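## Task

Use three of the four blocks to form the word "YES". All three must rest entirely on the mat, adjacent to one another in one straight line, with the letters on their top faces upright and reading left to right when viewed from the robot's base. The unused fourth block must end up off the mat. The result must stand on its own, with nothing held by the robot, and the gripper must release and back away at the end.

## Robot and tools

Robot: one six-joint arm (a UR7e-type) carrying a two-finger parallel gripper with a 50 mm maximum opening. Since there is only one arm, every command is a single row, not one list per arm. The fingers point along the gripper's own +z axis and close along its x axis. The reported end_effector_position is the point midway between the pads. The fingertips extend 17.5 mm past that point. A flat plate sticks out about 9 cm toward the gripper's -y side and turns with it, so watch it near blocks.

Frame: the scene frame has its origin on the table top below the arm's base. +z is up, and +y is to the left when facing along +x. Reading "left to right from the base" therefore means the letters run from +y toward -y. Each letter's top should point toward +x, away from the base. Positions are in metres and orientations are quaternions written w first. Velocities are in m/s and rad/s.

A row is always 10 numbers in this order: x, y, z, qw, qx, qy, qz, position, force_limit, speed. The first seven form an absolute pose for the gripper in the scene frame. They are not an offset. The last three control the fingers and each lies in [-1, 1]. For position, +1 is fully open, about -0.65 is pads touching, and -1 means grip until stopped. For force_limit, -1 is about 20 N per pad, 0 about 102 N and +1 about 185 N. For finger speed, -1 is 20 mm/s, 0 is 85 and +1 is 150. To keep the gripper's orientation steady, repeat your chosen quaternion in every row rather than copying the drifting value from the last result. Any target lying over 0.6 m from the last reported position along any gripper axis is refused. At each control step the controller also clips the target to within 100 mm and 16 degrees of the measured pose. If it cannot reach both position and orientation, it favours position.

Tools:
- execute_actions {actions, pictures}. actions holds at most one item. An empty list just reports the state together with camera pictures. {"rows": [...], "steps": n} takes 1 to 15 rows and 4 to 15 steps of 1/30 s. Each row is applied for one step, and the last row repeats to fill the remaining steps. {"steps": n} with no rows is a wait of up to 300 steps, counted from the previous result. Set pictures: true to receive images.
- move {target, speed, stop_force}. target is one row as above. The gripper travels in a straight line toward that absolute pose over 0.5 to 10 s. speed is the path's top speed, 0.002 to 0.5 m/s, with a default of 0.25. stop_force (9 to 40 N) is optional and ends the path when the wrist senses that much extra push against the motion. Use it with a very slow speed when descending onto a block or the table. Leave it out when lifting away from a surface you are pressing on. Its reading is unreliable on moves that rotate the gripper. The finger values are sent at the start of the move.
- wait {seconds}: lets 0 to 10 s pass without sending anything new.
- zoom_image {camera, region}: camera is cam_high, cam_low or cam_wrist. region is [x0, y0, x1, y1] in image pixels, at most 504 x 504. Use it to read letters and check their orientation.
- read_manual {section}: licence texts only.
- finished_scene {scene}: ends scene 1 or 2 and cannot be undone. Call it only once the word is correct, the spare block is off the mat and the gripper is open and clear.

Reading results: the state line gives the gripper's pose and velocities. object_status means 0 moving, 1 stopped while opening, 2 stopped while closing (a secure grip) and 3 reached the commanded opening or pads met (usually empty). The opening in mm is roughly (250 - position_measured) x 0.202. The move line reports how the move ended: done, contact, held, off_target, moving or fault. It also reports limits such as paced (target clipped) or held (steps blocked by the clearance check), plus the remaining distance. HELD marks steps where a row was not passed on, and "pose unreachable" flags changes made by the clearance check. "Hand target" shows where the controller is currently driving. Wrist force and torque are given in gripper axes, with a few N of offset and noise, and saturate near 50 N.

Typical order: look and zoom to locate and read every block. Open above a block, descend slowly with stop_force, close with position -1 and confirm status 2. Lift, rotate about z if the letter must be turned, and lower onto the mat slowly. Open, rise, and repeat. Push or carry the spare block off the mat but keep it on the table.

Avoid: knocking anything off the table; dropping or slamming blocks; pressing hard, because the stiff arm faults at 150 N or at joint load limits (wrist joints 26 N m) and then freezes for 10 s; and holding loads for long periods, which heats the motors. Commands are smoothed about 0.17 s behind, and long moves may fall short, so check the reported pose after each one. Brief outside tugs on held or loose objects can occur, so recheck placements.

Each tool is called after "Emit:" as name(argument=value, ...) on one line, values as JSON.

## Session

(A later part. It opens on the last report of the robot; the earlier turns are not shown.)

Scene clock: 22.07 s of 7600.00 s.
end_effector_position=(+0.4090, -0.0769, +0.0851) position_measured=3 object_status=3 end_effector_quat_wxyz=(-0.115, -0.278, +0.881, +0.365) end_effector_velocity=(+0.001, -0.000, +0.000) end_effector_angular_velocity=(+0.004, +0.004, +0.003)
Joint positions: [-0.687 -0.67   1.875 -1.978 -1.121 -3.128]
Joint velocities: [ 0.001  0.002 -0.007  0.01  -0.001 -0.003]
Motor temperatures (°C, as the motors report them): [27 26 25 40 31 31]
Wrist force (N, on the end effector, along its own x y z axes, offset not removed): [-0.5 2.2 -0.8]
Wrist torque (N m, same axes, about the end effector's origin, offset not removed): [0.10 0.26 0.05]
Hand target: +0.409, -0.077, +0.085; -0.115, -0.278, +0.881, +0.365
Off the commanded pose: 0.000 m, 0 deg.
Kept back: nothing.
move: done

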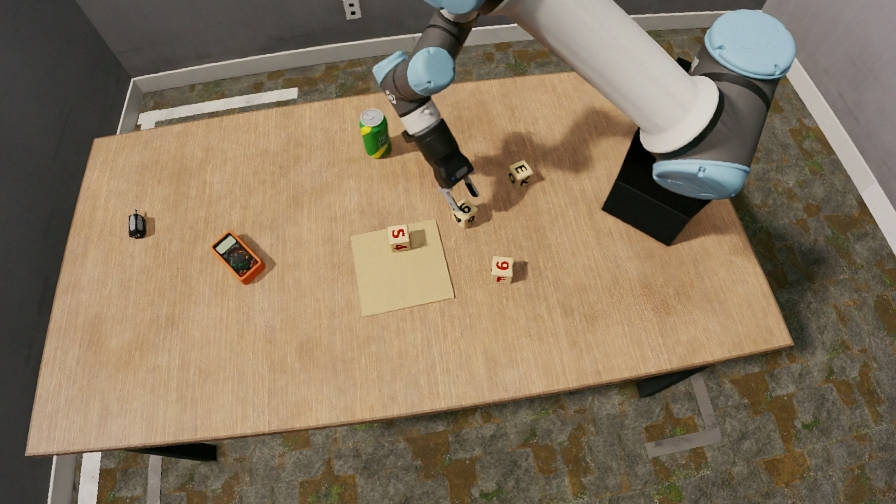

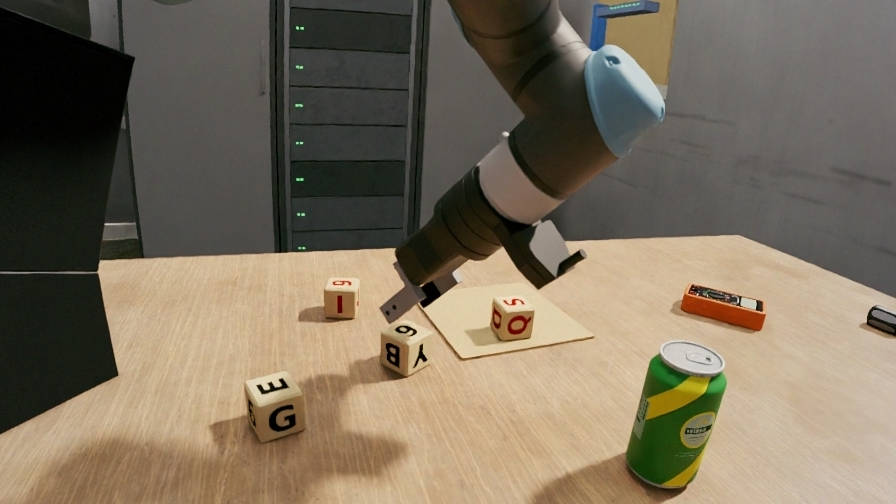

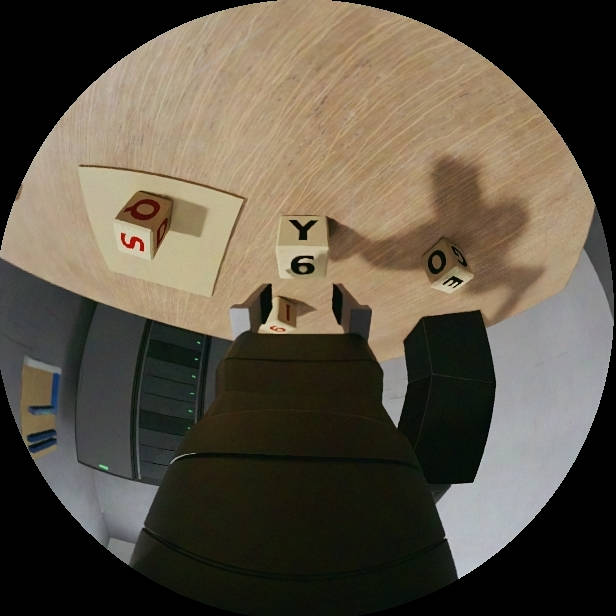

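Emit:
move(target=[0.409,-0.077,0.03,0.1151,0.2778,-0.8811,-0.365,1,-0.5,0], speed=0.08)

Emit:
move(target=[0.409,-0.077,0.03,0.1151,0.2778,-0.8811,-0.365,-1,-0.3,0])

Emit:
move(target=[0.409,-0.077,0.12,0.1151,0.2778,-0.8811,-0.365,-1,-0.3,0])

Emit:
move(target=[0.553,0.074,0.11,-0.2706,0.6533,-0.6533,0.2706,-1,-0.3,0], speed=0.4)

Scene clock: 23.40 s of 7600.00 s.
end_effector_position=(+0.4090, -0.0770, +0.0301) position_measured=3 object_status=3 end_effector_quat_wxyz=(-0.115, -0.278, +0.881, +0.365) end_effector_velocity=(-0.001, +0.000, -0.001) end_effector_angular_velocity=(+0.000, +0.002, +0.000)
Joint positions: [-0.657 -0.542  1.816 -2.057 -1.1   -3.104]
Joint velocities: [ 0.001  0.003 -0.001  0.    -0.001  0.001]
Motor temperatures (°C, as the motors report them): [27 26 25 40 31 31]
Wrist force (N, on the end effector, along its own x y z axes, offset not removed): [0.4 1.4 -0.9]
Wrist torque (N m, same axes, about the end effector's origin, offset not removed): [0.09 0.05 0.11]
Hand target: +0.409, -0.077, +0.030; -0.115, -0.278, +0.881, +0.365
Off the commanded pose: 0.000 m, 0 deg.
Kept back: nothing.
move: done

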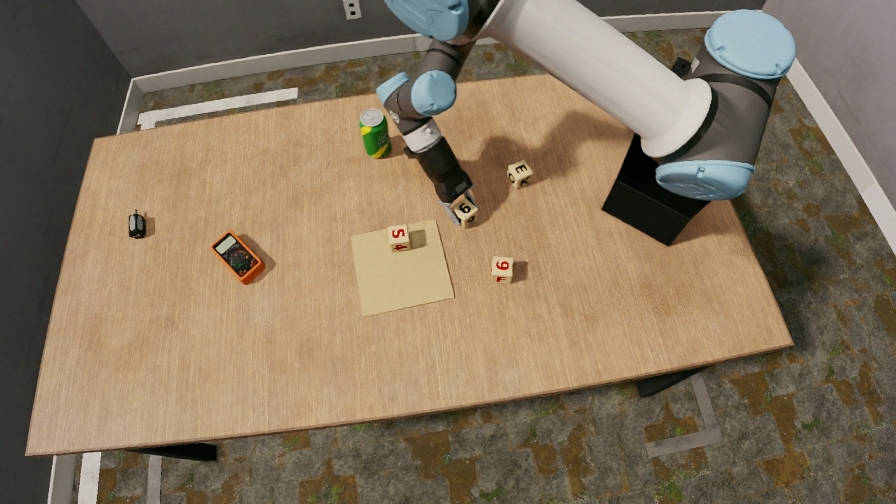

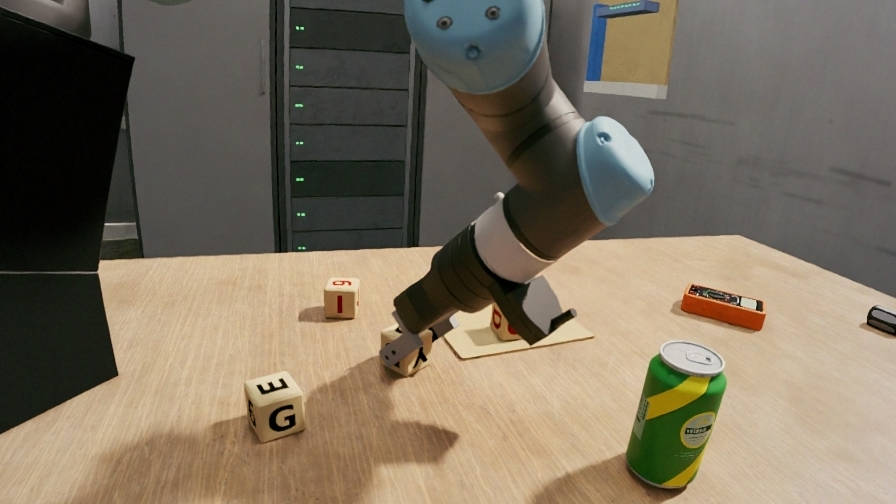

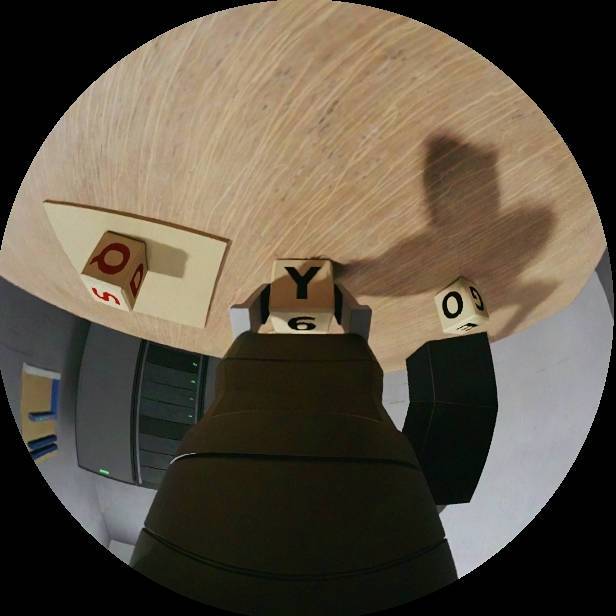

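Scene clock: 24.10 s of 7600.00 s.
end_effector_position=(+0.4090, -0.0770, +0.0300) position_measured=35 object_status=2 end_effector_quat_wxyz=(-0.115, -0.278, +0.881, +0.365) end_effector_velocity=(-0.001, +0.000, -0.000) end_effector_angular_velocity=(+0.000, +0.002, +0.000)
Joint positions: [-0.657 -0.542  1.815 -2.057 -1.1   -3.104]
Joint velocities: [ 0.     0.001 -0.     0.001 -0.001  0.   ]
Motor temperatures (°C, as the motors report them): [27 26 25 40 31 31]
Wrist force (N, on the end effector, along its own x y z axes, offset not removed): [-0.7 5.5 -6.1]
Wrist torque (N m, same axes, about the end effector's origin, offset not removed): [0.13 0.24 0.04]
Hand target: +0.409, -0.077, +0.030; -0.115, -0.278, +0.881, +0.365
Off the commanded pose: 0.000 m, 0 deg.
Kept back: nothing.
move: done

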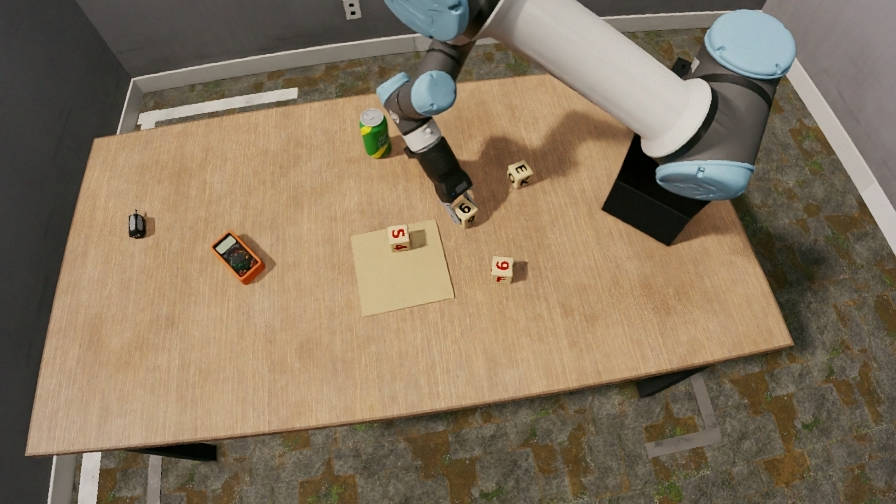

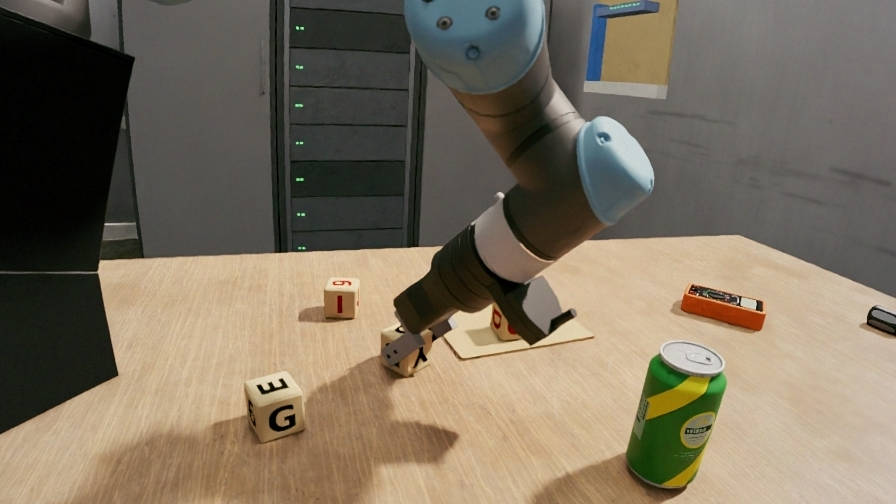

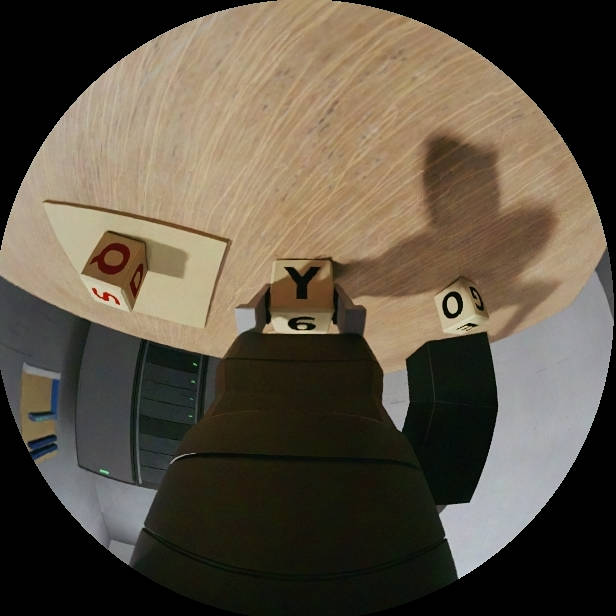

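Scene clock: 25.03 s of 7600.00 s.
end_effector_position=(+0.4090, -0.0770, +0.1199) position_measured=35 object_status=2 end_effector_quat_wxyz=(-0.115, -0.278, +0.881, +0.365) end_effector_velocity=(-0.000, -0.000, +0.001) end_effector_angular_velocity=(+0.000, +0.001, +0.001)
Joint positions: [-0.706 -0.75   1.902 -1.919 -1.135 -3.143]
Joint velocities: [-0.001 -0.002 -0.     0.003 -0.002 -0.001]
Motor temperatures (°C, as the motors report them): [27 26 25 40 31 31]
Wrist force (N, on the end effector, along its own x y z axes, offset not removed): [0.4 1.9 -1.8]
Wrist torque (N m, same axes, about the end effector's origin, offset not removed): [0.12 0.04 0.11]
Hand target: +0.409, -0.077, +0.120; -0.115, -0.278, +0.881, +0.365
Off the commanded pose: 0.000 m, 0 deg.
Kept back: nothing.
move: done

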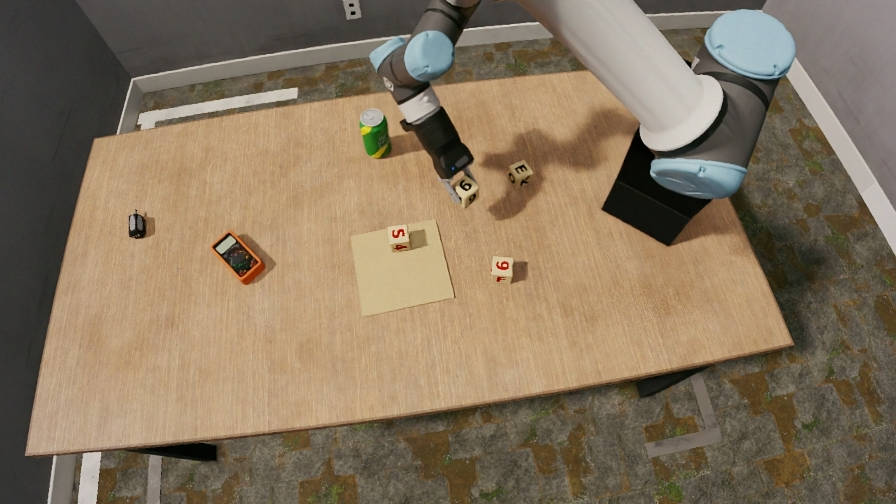

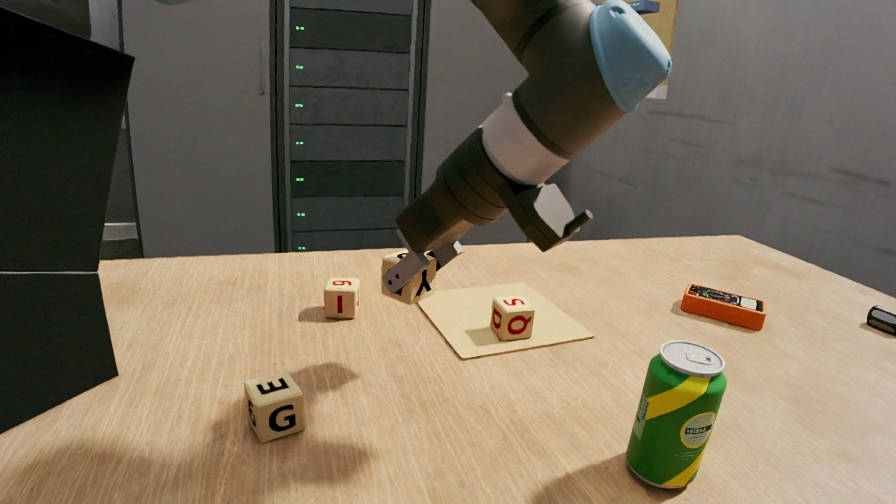

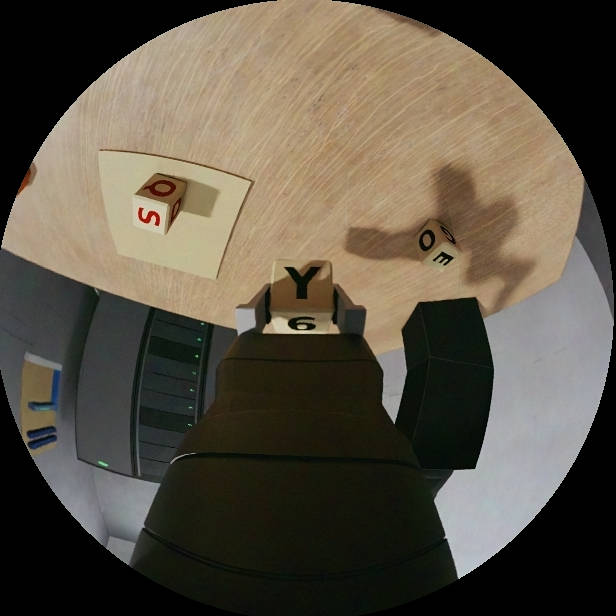

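Scene clock: 27.80 s of 7600.00 s.
end_effector_position=(+0.5530, +0.0739, +0.1100) position_measured=35 object_status=2 end_effector_quat_wxyz=(-0.270, +0.653, -0.654, +0.271) end_effector_velocity=(+0.002, +0.000, +0.001) end_effector_angular_velocity=(-0.004, -0.010, +0.002)
Joint positions: [-0.209 -0.327  2.218 -4.45  -1.305 -3.049]
Joint velocities: [ 0.002  0.004 -0.006 -0.008 -0.004 -0.   ]
Motor temperatures (°C, as the motors report them): [27 26 25 40 31 31]
Wrist force (N, on the end effector, along its own x y z axes, offset not removed): [-0.8 1.9 -2.9]
Wrist torque (N m, same axes, about the end effector's origin, offset not removed): [0.04 0.27 0.13]
Hand target: +0.553, +0.074, +0.110; -0.270, +0.653, -0.653, +0.271
Off the commanded pose: 0.000 m, 0 deg.
Kept back: nothing.
move: done

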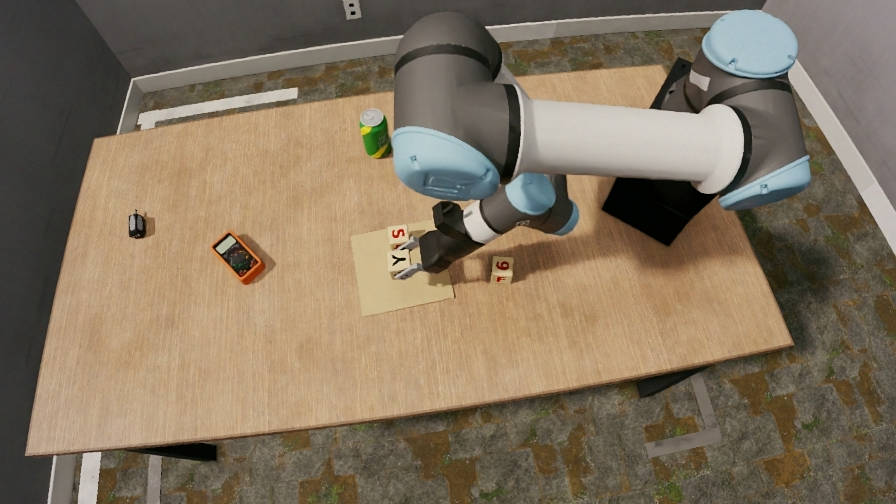

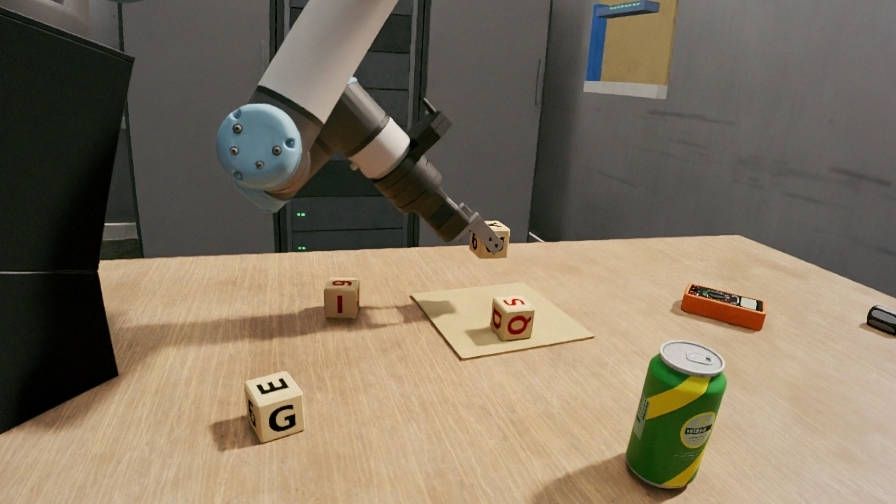

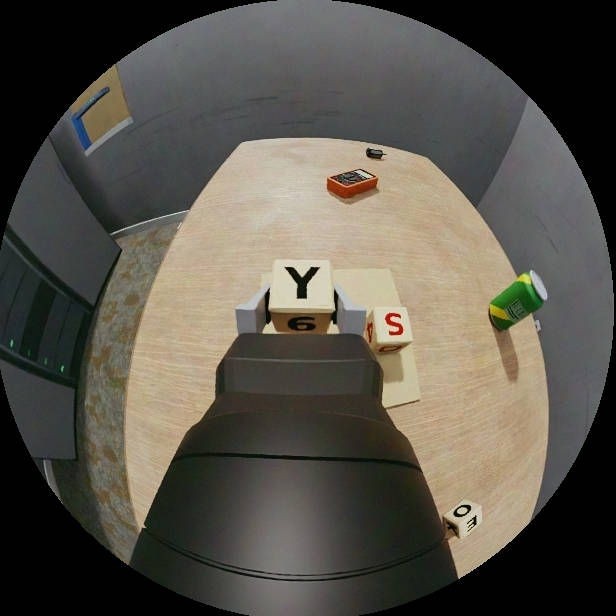

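Emit:
move(target=[0.552,0.074,0.043,-0.2706,0.6533,-0.6533,0.2706,-1,-0.3,0], speed=0.15)

Emit:
move(target=[0.552,0.074,0.024,-0.2706,0.6533,-0.6533,0.2706,-1,-0.3,0], speed=0.006, stop_force=9)

Scene clock: 28.97 s of 7600.00 s.
end_effector_position=(+0.5520, +0.0740, +0.0431) position_measured=35 object_status=2 end_effector_quat_wxyz=(-0.271, +0.653, -0.653, +0.271) end_effector_velocity=(+0.000, -0.000, -0.002) end_effector_angular_velocity=(+0.000, +0.002, -0.001)
Joint positions: [-0.161 -0.171  2.059 -4.454 -1.344 -3.023]
Joint velocities: [ 0.001  0.002 -0.004  0.004 -0.001  0.001]
Motor temperatures (°C, as the motors report them): [27 26 25 40 31 31]
Wrist force (N, on the end effector, along its own x y z axes, offset not removed): [-0.9 1.4 -1.2]
Wrist torque (N m, same axes, about the end effector's origin, offset not removed): [-0.17 0.27 0.09]
Hand target: +0.552, +0.074, +0.043; -0.271, +0.653, -0.653, +0.271
Off the commanded pose: 0.000 m, 0 deg.
Kept back: nothing.
move: done

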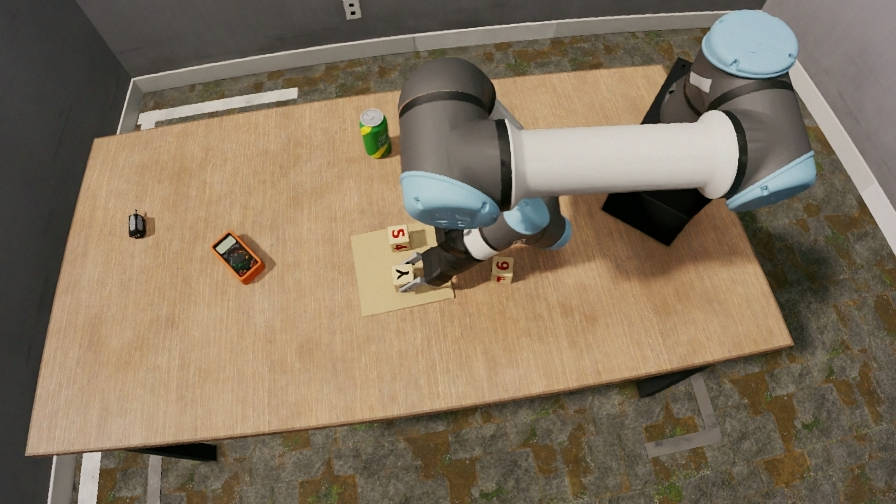

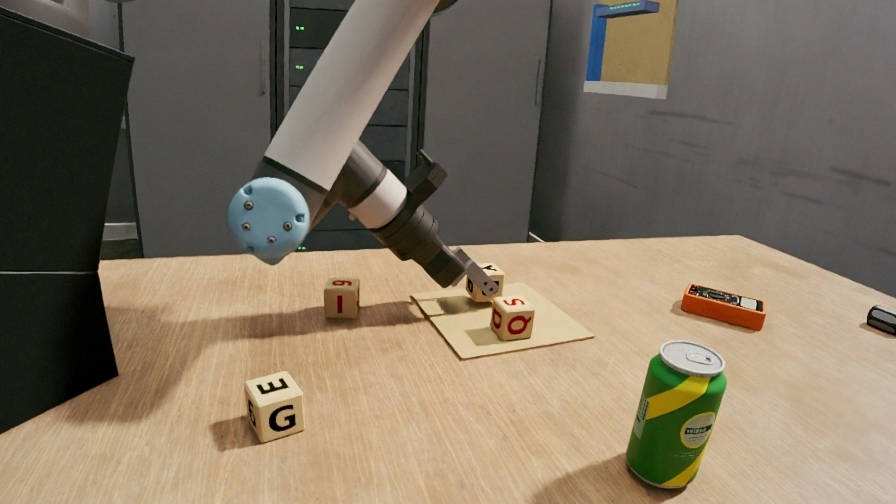

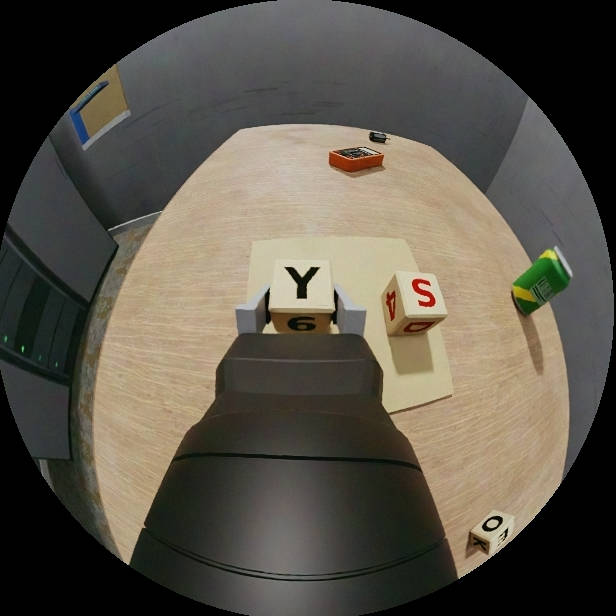

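Scene clock: 31.00 s of 7600.00 s.
end_effector_position=(+0.5520, +0.0741, +0.0331) position_measured=35 object_status=2 end_effector_quat_wxyz=(-0.271, +0.653, -0.653, +0.271) end_effector_velocity=(-0.000, +0.000, +0.001) end_effector_angular_velocity=(+0.000, +0.002, -0.000)
Joint positions: [-0.154 -0.149  2.033 -4.452 -1.35  -3.019]
Joint velocities: [-0.    -0.004  0.005  0.001  0.001 -0.001]
Motor temperatures (°C, as the motors report them): [27 26 25 40 31 31]
Wrist force (N, on the end effector, along its own x y z axes, offset not removed): [0.1 -12.7 -13.7]
Wrist torque (N m, same axes, about the end effector's origin, offset not removed): [-0.04 0.59 -0.13]
Hand target: +0.552, +0.074, +0.033; -0.271, +0.653, -0.653, +0.271
Off the commanded pose: 0.009 m, 0 deg.
Kept back: nothing.
move: contact

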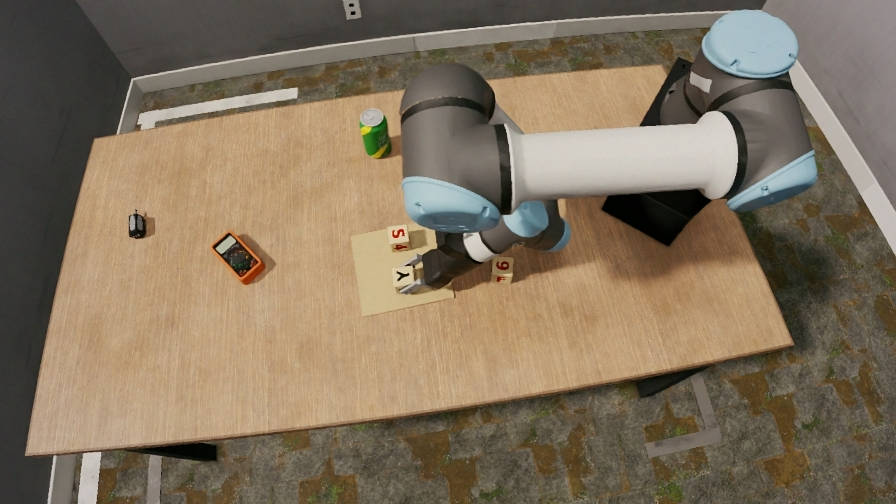

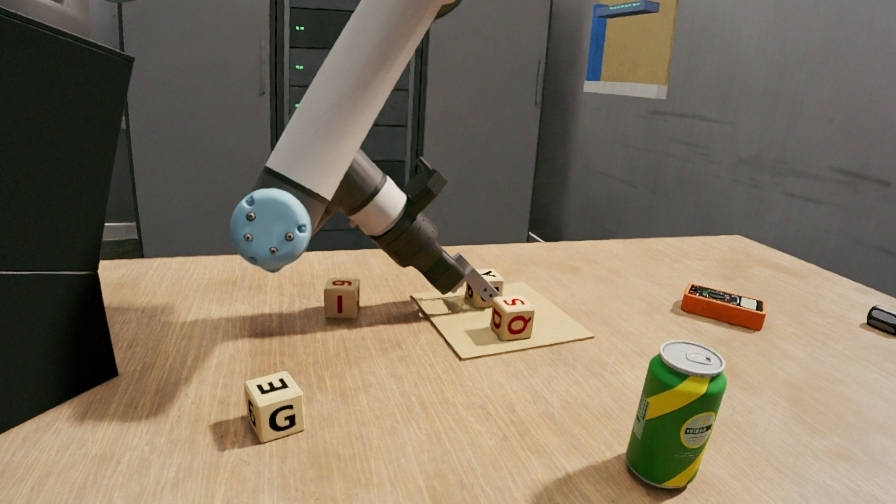

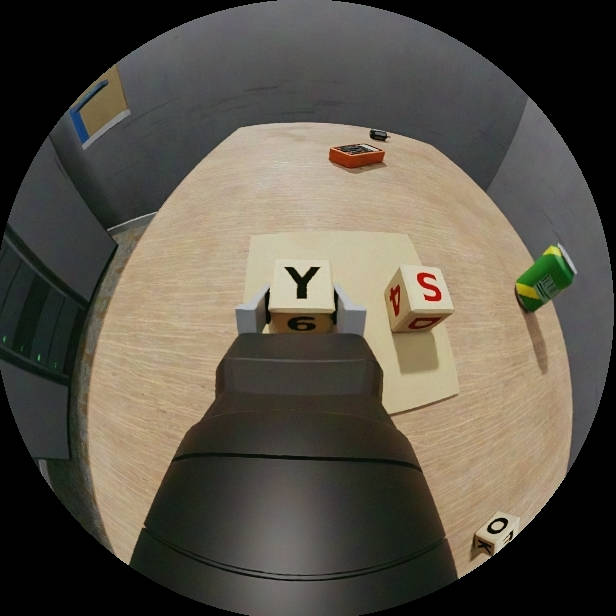

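Emit:
move(target=[0.552,0.074,0.0335,-0.2706,0.6533,-0.6533,0.2706,1,-0.3,0])

Emit:
move(target=[0.552,0.074,0.11,-0.2706,0.6533,-0.6533,0.2706,1,-0.3,0])

Emit:
move(target=[0.45,-0.05,0.15,0,0.4,-0.9165,0,1,-0.5,0], speed=0.4)

Emit:
move(target=[0.252,-0.162,0.11,0,0.087,-0.996,0,1,-0.5,0], speed=0.3)

Emit:
zoom_image(camera="cam_wrist", region=[220,200,380,360])

Scene clock: 32.17 s of 7600.00 s.
end_effector_position=(+0.5520, +0.0740, +0.0335) position_measured=3 object_status=3 end_effector_quat_wxyz=(-0.271, +0.653, -0.653, +0.271) end_effector_velocity=(-0.000, -0.001, -0.000) end_effector_angular_velocity=(-0.001, +0.000, -0.002)
Joint positions: [-0.155 -0.15   2.035 -4.451 -1.35  -3.019]
Joint velocities: [-0.     0.     0.     0.    -0.002  0.   ]
Motor temperatures (°C, as the motors report them): [27 26 25 40 31 31]
Wrist force (N, on the end effector, along its own x y z axes, offset not removed): [-1.1 1.2 -2.2]
Wrist torque (N m, same axes, about the end effector's origin, offset not removed): [-0.04 0.31 0.06]
Hand target: +0.552, +0.074, +0.033; -0.271, +0.653, -0.653, +0.271
Off the commanded pose: 0.000 m, 0 deg.
Kept back: nothing.
move: done

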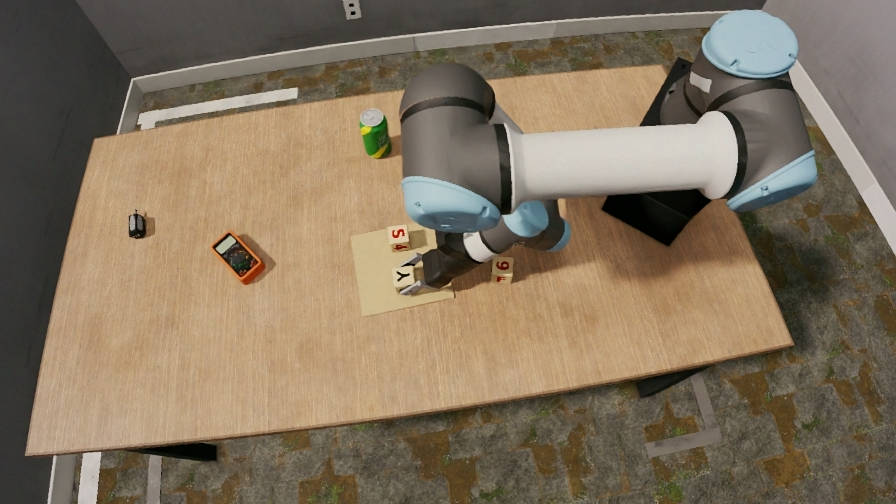

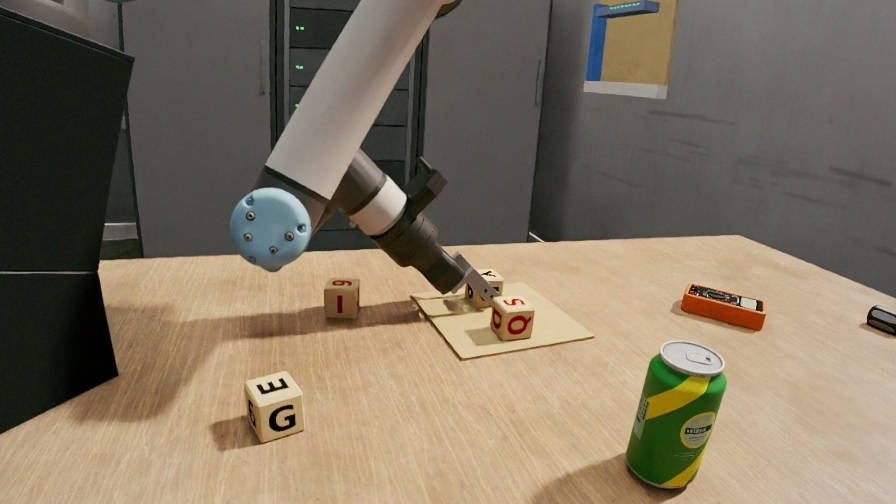

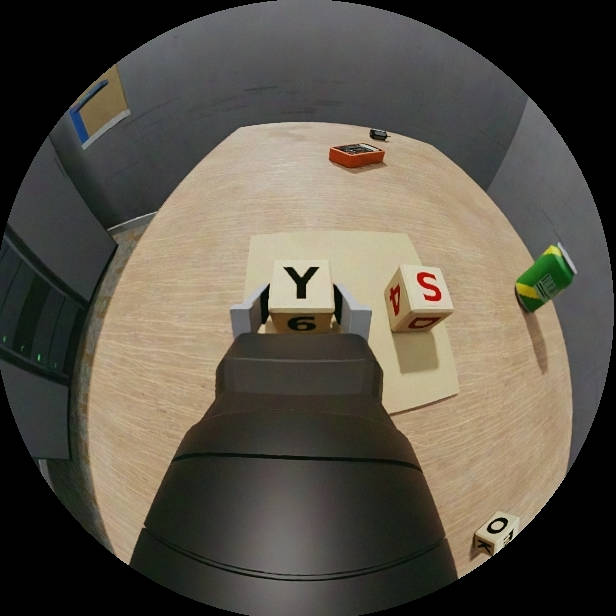

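Scene clock: 33.07 s of 7600.00 s.
end_effector_position=(+0.5520, +0.0740, +0.1099) position_measured=3 object_status=3 end_effector_quat_wxyz=(-0.271, +0.653, -0.653, +0.271) end_effector_velocity=(-0.001, +0.000, +0.001) end_effector_angular_velocity=(+0.001, +0.003, +0.000)
Joint positions: [-0.209 -0.325  2.219 -4.455 -1.304 -3.05 ]
Joint velocities: [-0.001 -0.003  0.004  0.002  0.003 -0.001]
Motor temperatures (°C, as the motors report them): [27 26 25 40 31 31]
Wrist force (N, on the end effector, along its own x y z axes, offset not removed): [-1.4 3.1 -1.0]
Wrist torque (N m, same axes, about the end effector's origin, offset not removed): [0.35 0.29 0.10]
Hand target: +0.552, +0.074, +0.110; -0.271, +0.653, -0.653, +0.271
Off the commanded pose: 0.000 m, 0 deg.
Kept back: nothing.
move: done

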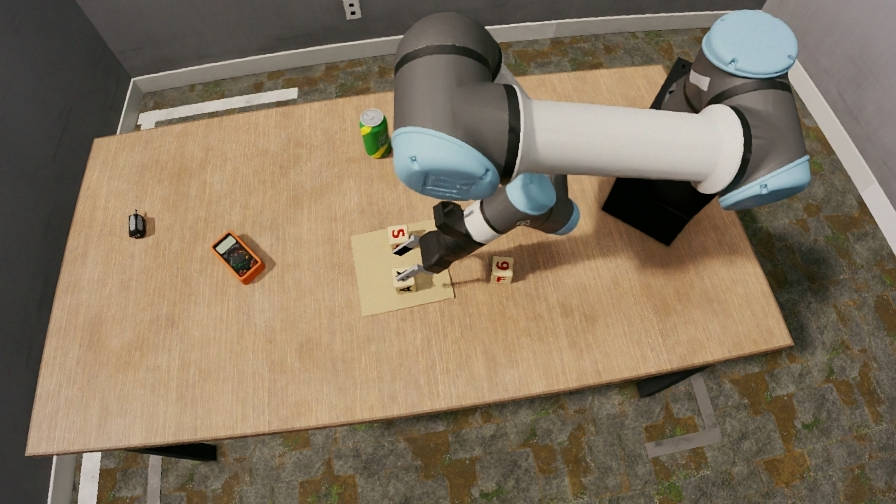

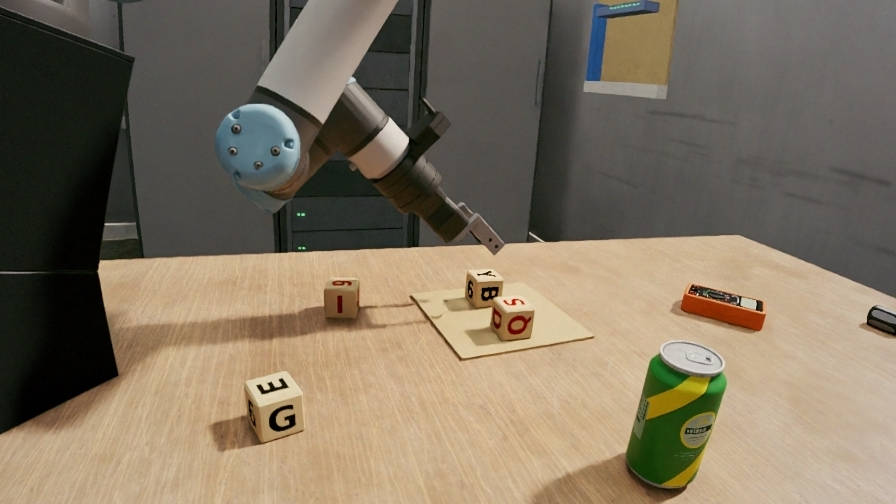

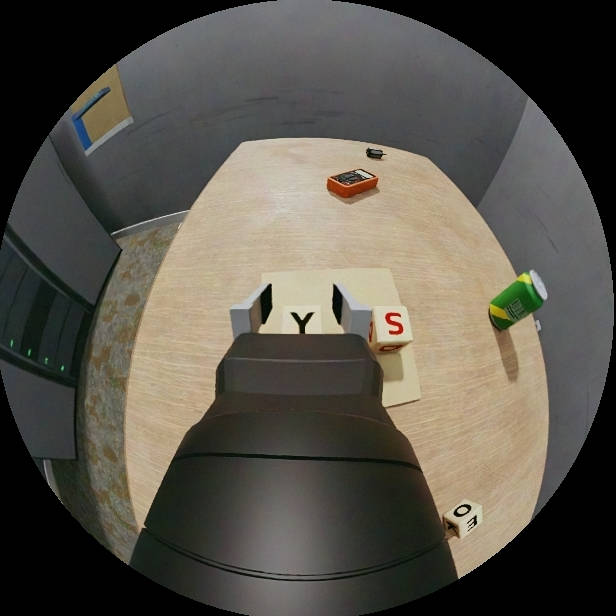

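Scene clock: 34.97 s of 7600.00 s.
end_effector_position=(+0.4499, -0.0499, +0.1500) position_measured=3 object_status=3 end_effector_quat_wxyz=(+0.000, -0.400, +0.916, -0.000) end_effector_velocity=(-0.000, -0.001, -0.000) end_effector_angular_velocity=(+0.003, +0.010, -0.003)
Joint positions: [-0.518 -0.977  2.405 -3.088 -1.278 -2.841]
Joint velocities: [-0.001 -0.003 -0.006  0.019 -0.002 -0.001]
Motor temperatures (°C, as the motors report them): [27 26 25 40 31 31]
Wrist force (N, on the end effector, along its own x y z axes, offset not removed): [-2.1 1.6 -2.5]
Wrist torque (N m, same axes, about the end effector's origin, offset not removed): [0.07 0.46 0.13]
Hand target: +0.450, -0.050, +0.150; -0.000, -0.400, +0.916, +0.000
Off the commanded pose: 0.000 m, 0 deg.
Kept back: nothing.
move: done

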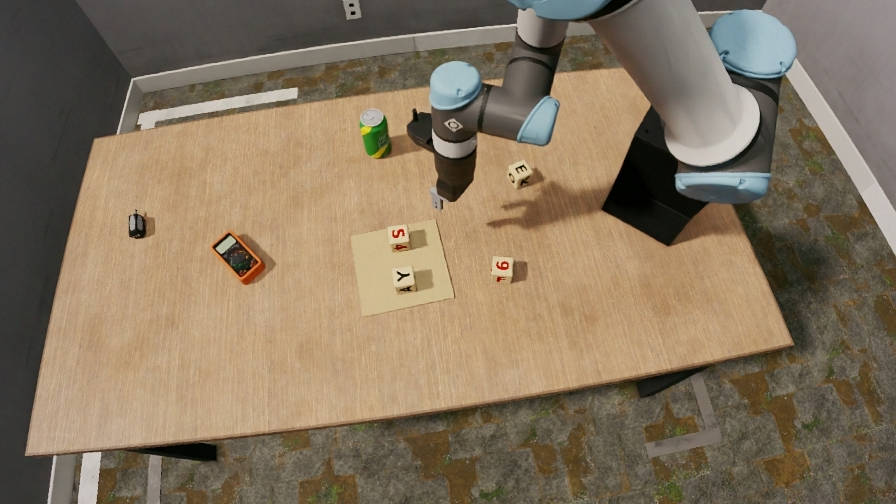

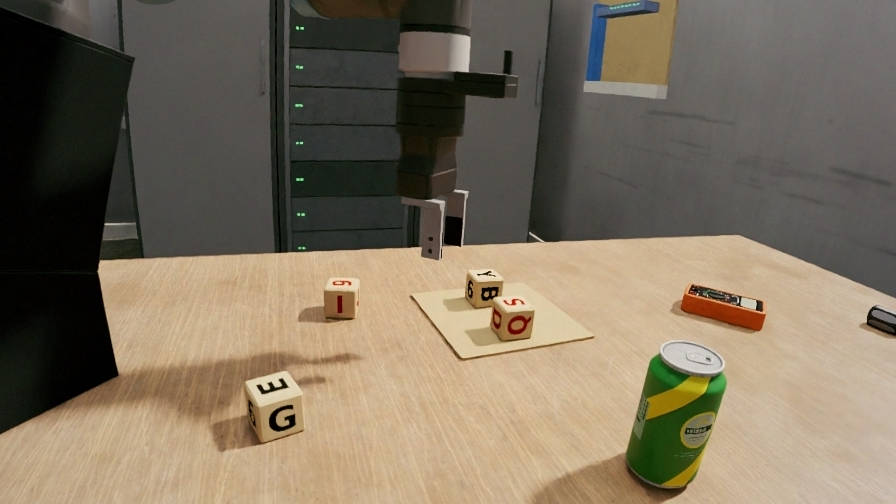

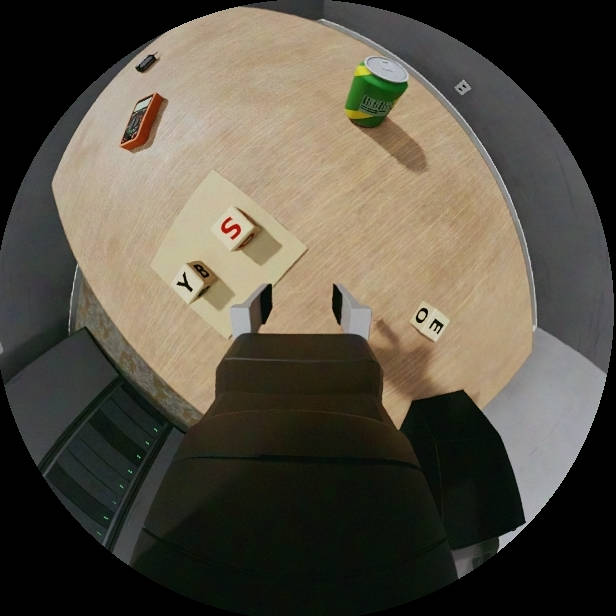

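Scene clock: 36.63 s of 7600.00 s.
end_effector_position=(+0.2524, -0.1620, +0.1102) position_measured=3 object_status=3 end_effector_quat_wxyz=(-0.000, -0.087, +0.996, +0.000) end_effector_velocity=(-0.001, -0.001, -0.000) end_effector_angular_velocity=(-0.001, -0.003, -0.001)
Joint positions: [-1.087 -0.507  2.681 -3.657 -1.278 -2.786]
Joint velocities: [-0.006  0.007  0.001 -0.008  0.002 -0.004]
Motor temperatures (°C, as the motors report them): [27 26 25 40 31 31]
Wrist force (N, on the end effector, along its own x y z axes, offset not removed): [-1.3 0.5 -1.6]
Wrist torque (N m, same axes, about the end effector's origin, offset not removed): [-0.07 0.32 0.04]
Hand target: +0.252, -0.162, +0.110; +0.000, -0.087, +0.996, +0.000
Off the commanded pose: 0.000 m, 0 deg.
Kept back: nothing.
move: done

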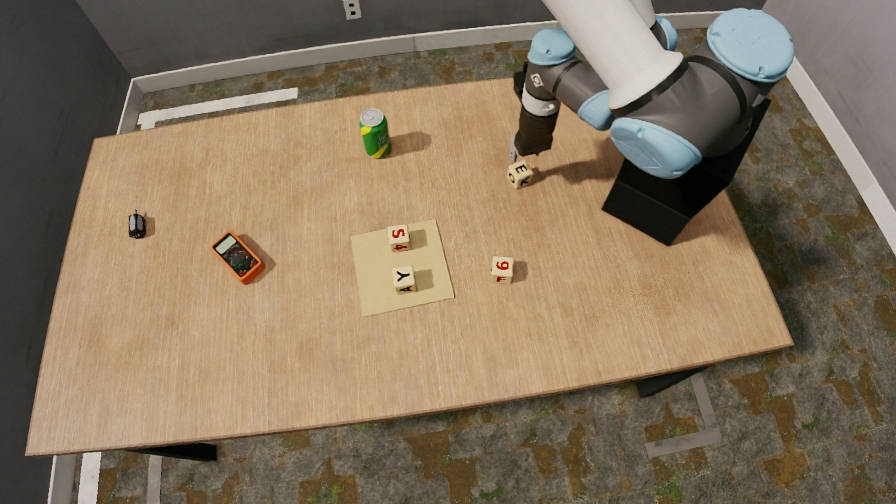

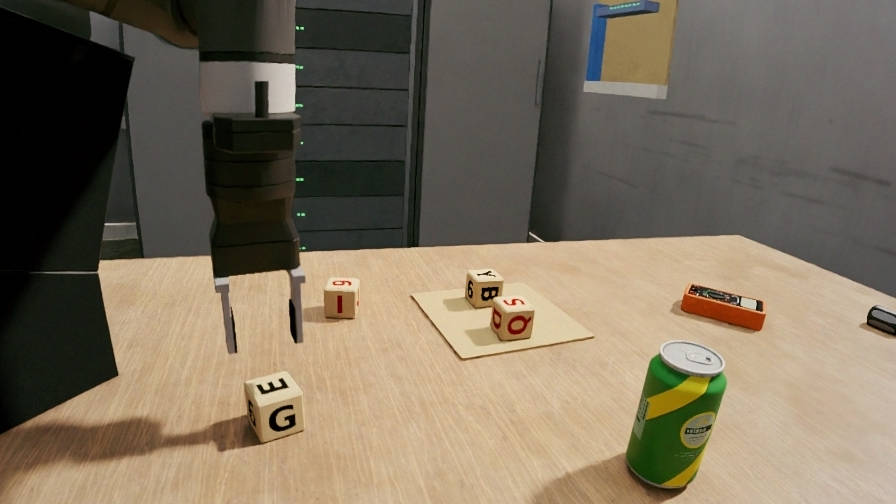

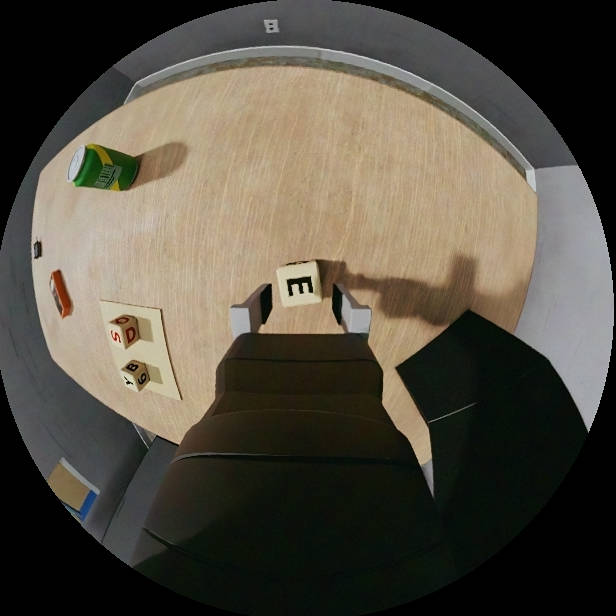

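Region (220, 200, 380, 360) of cam_wrist's 616x616 image, scaled by 3.150, with more detail than that image has.

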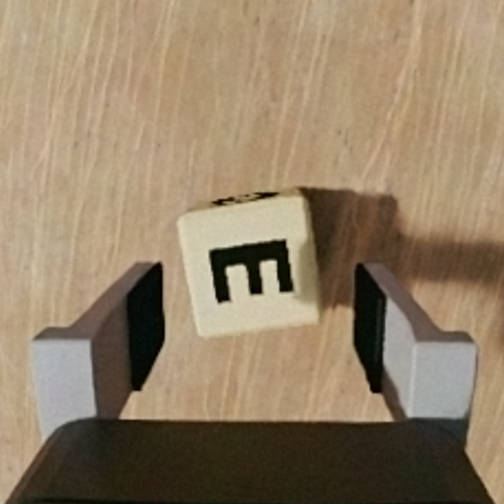

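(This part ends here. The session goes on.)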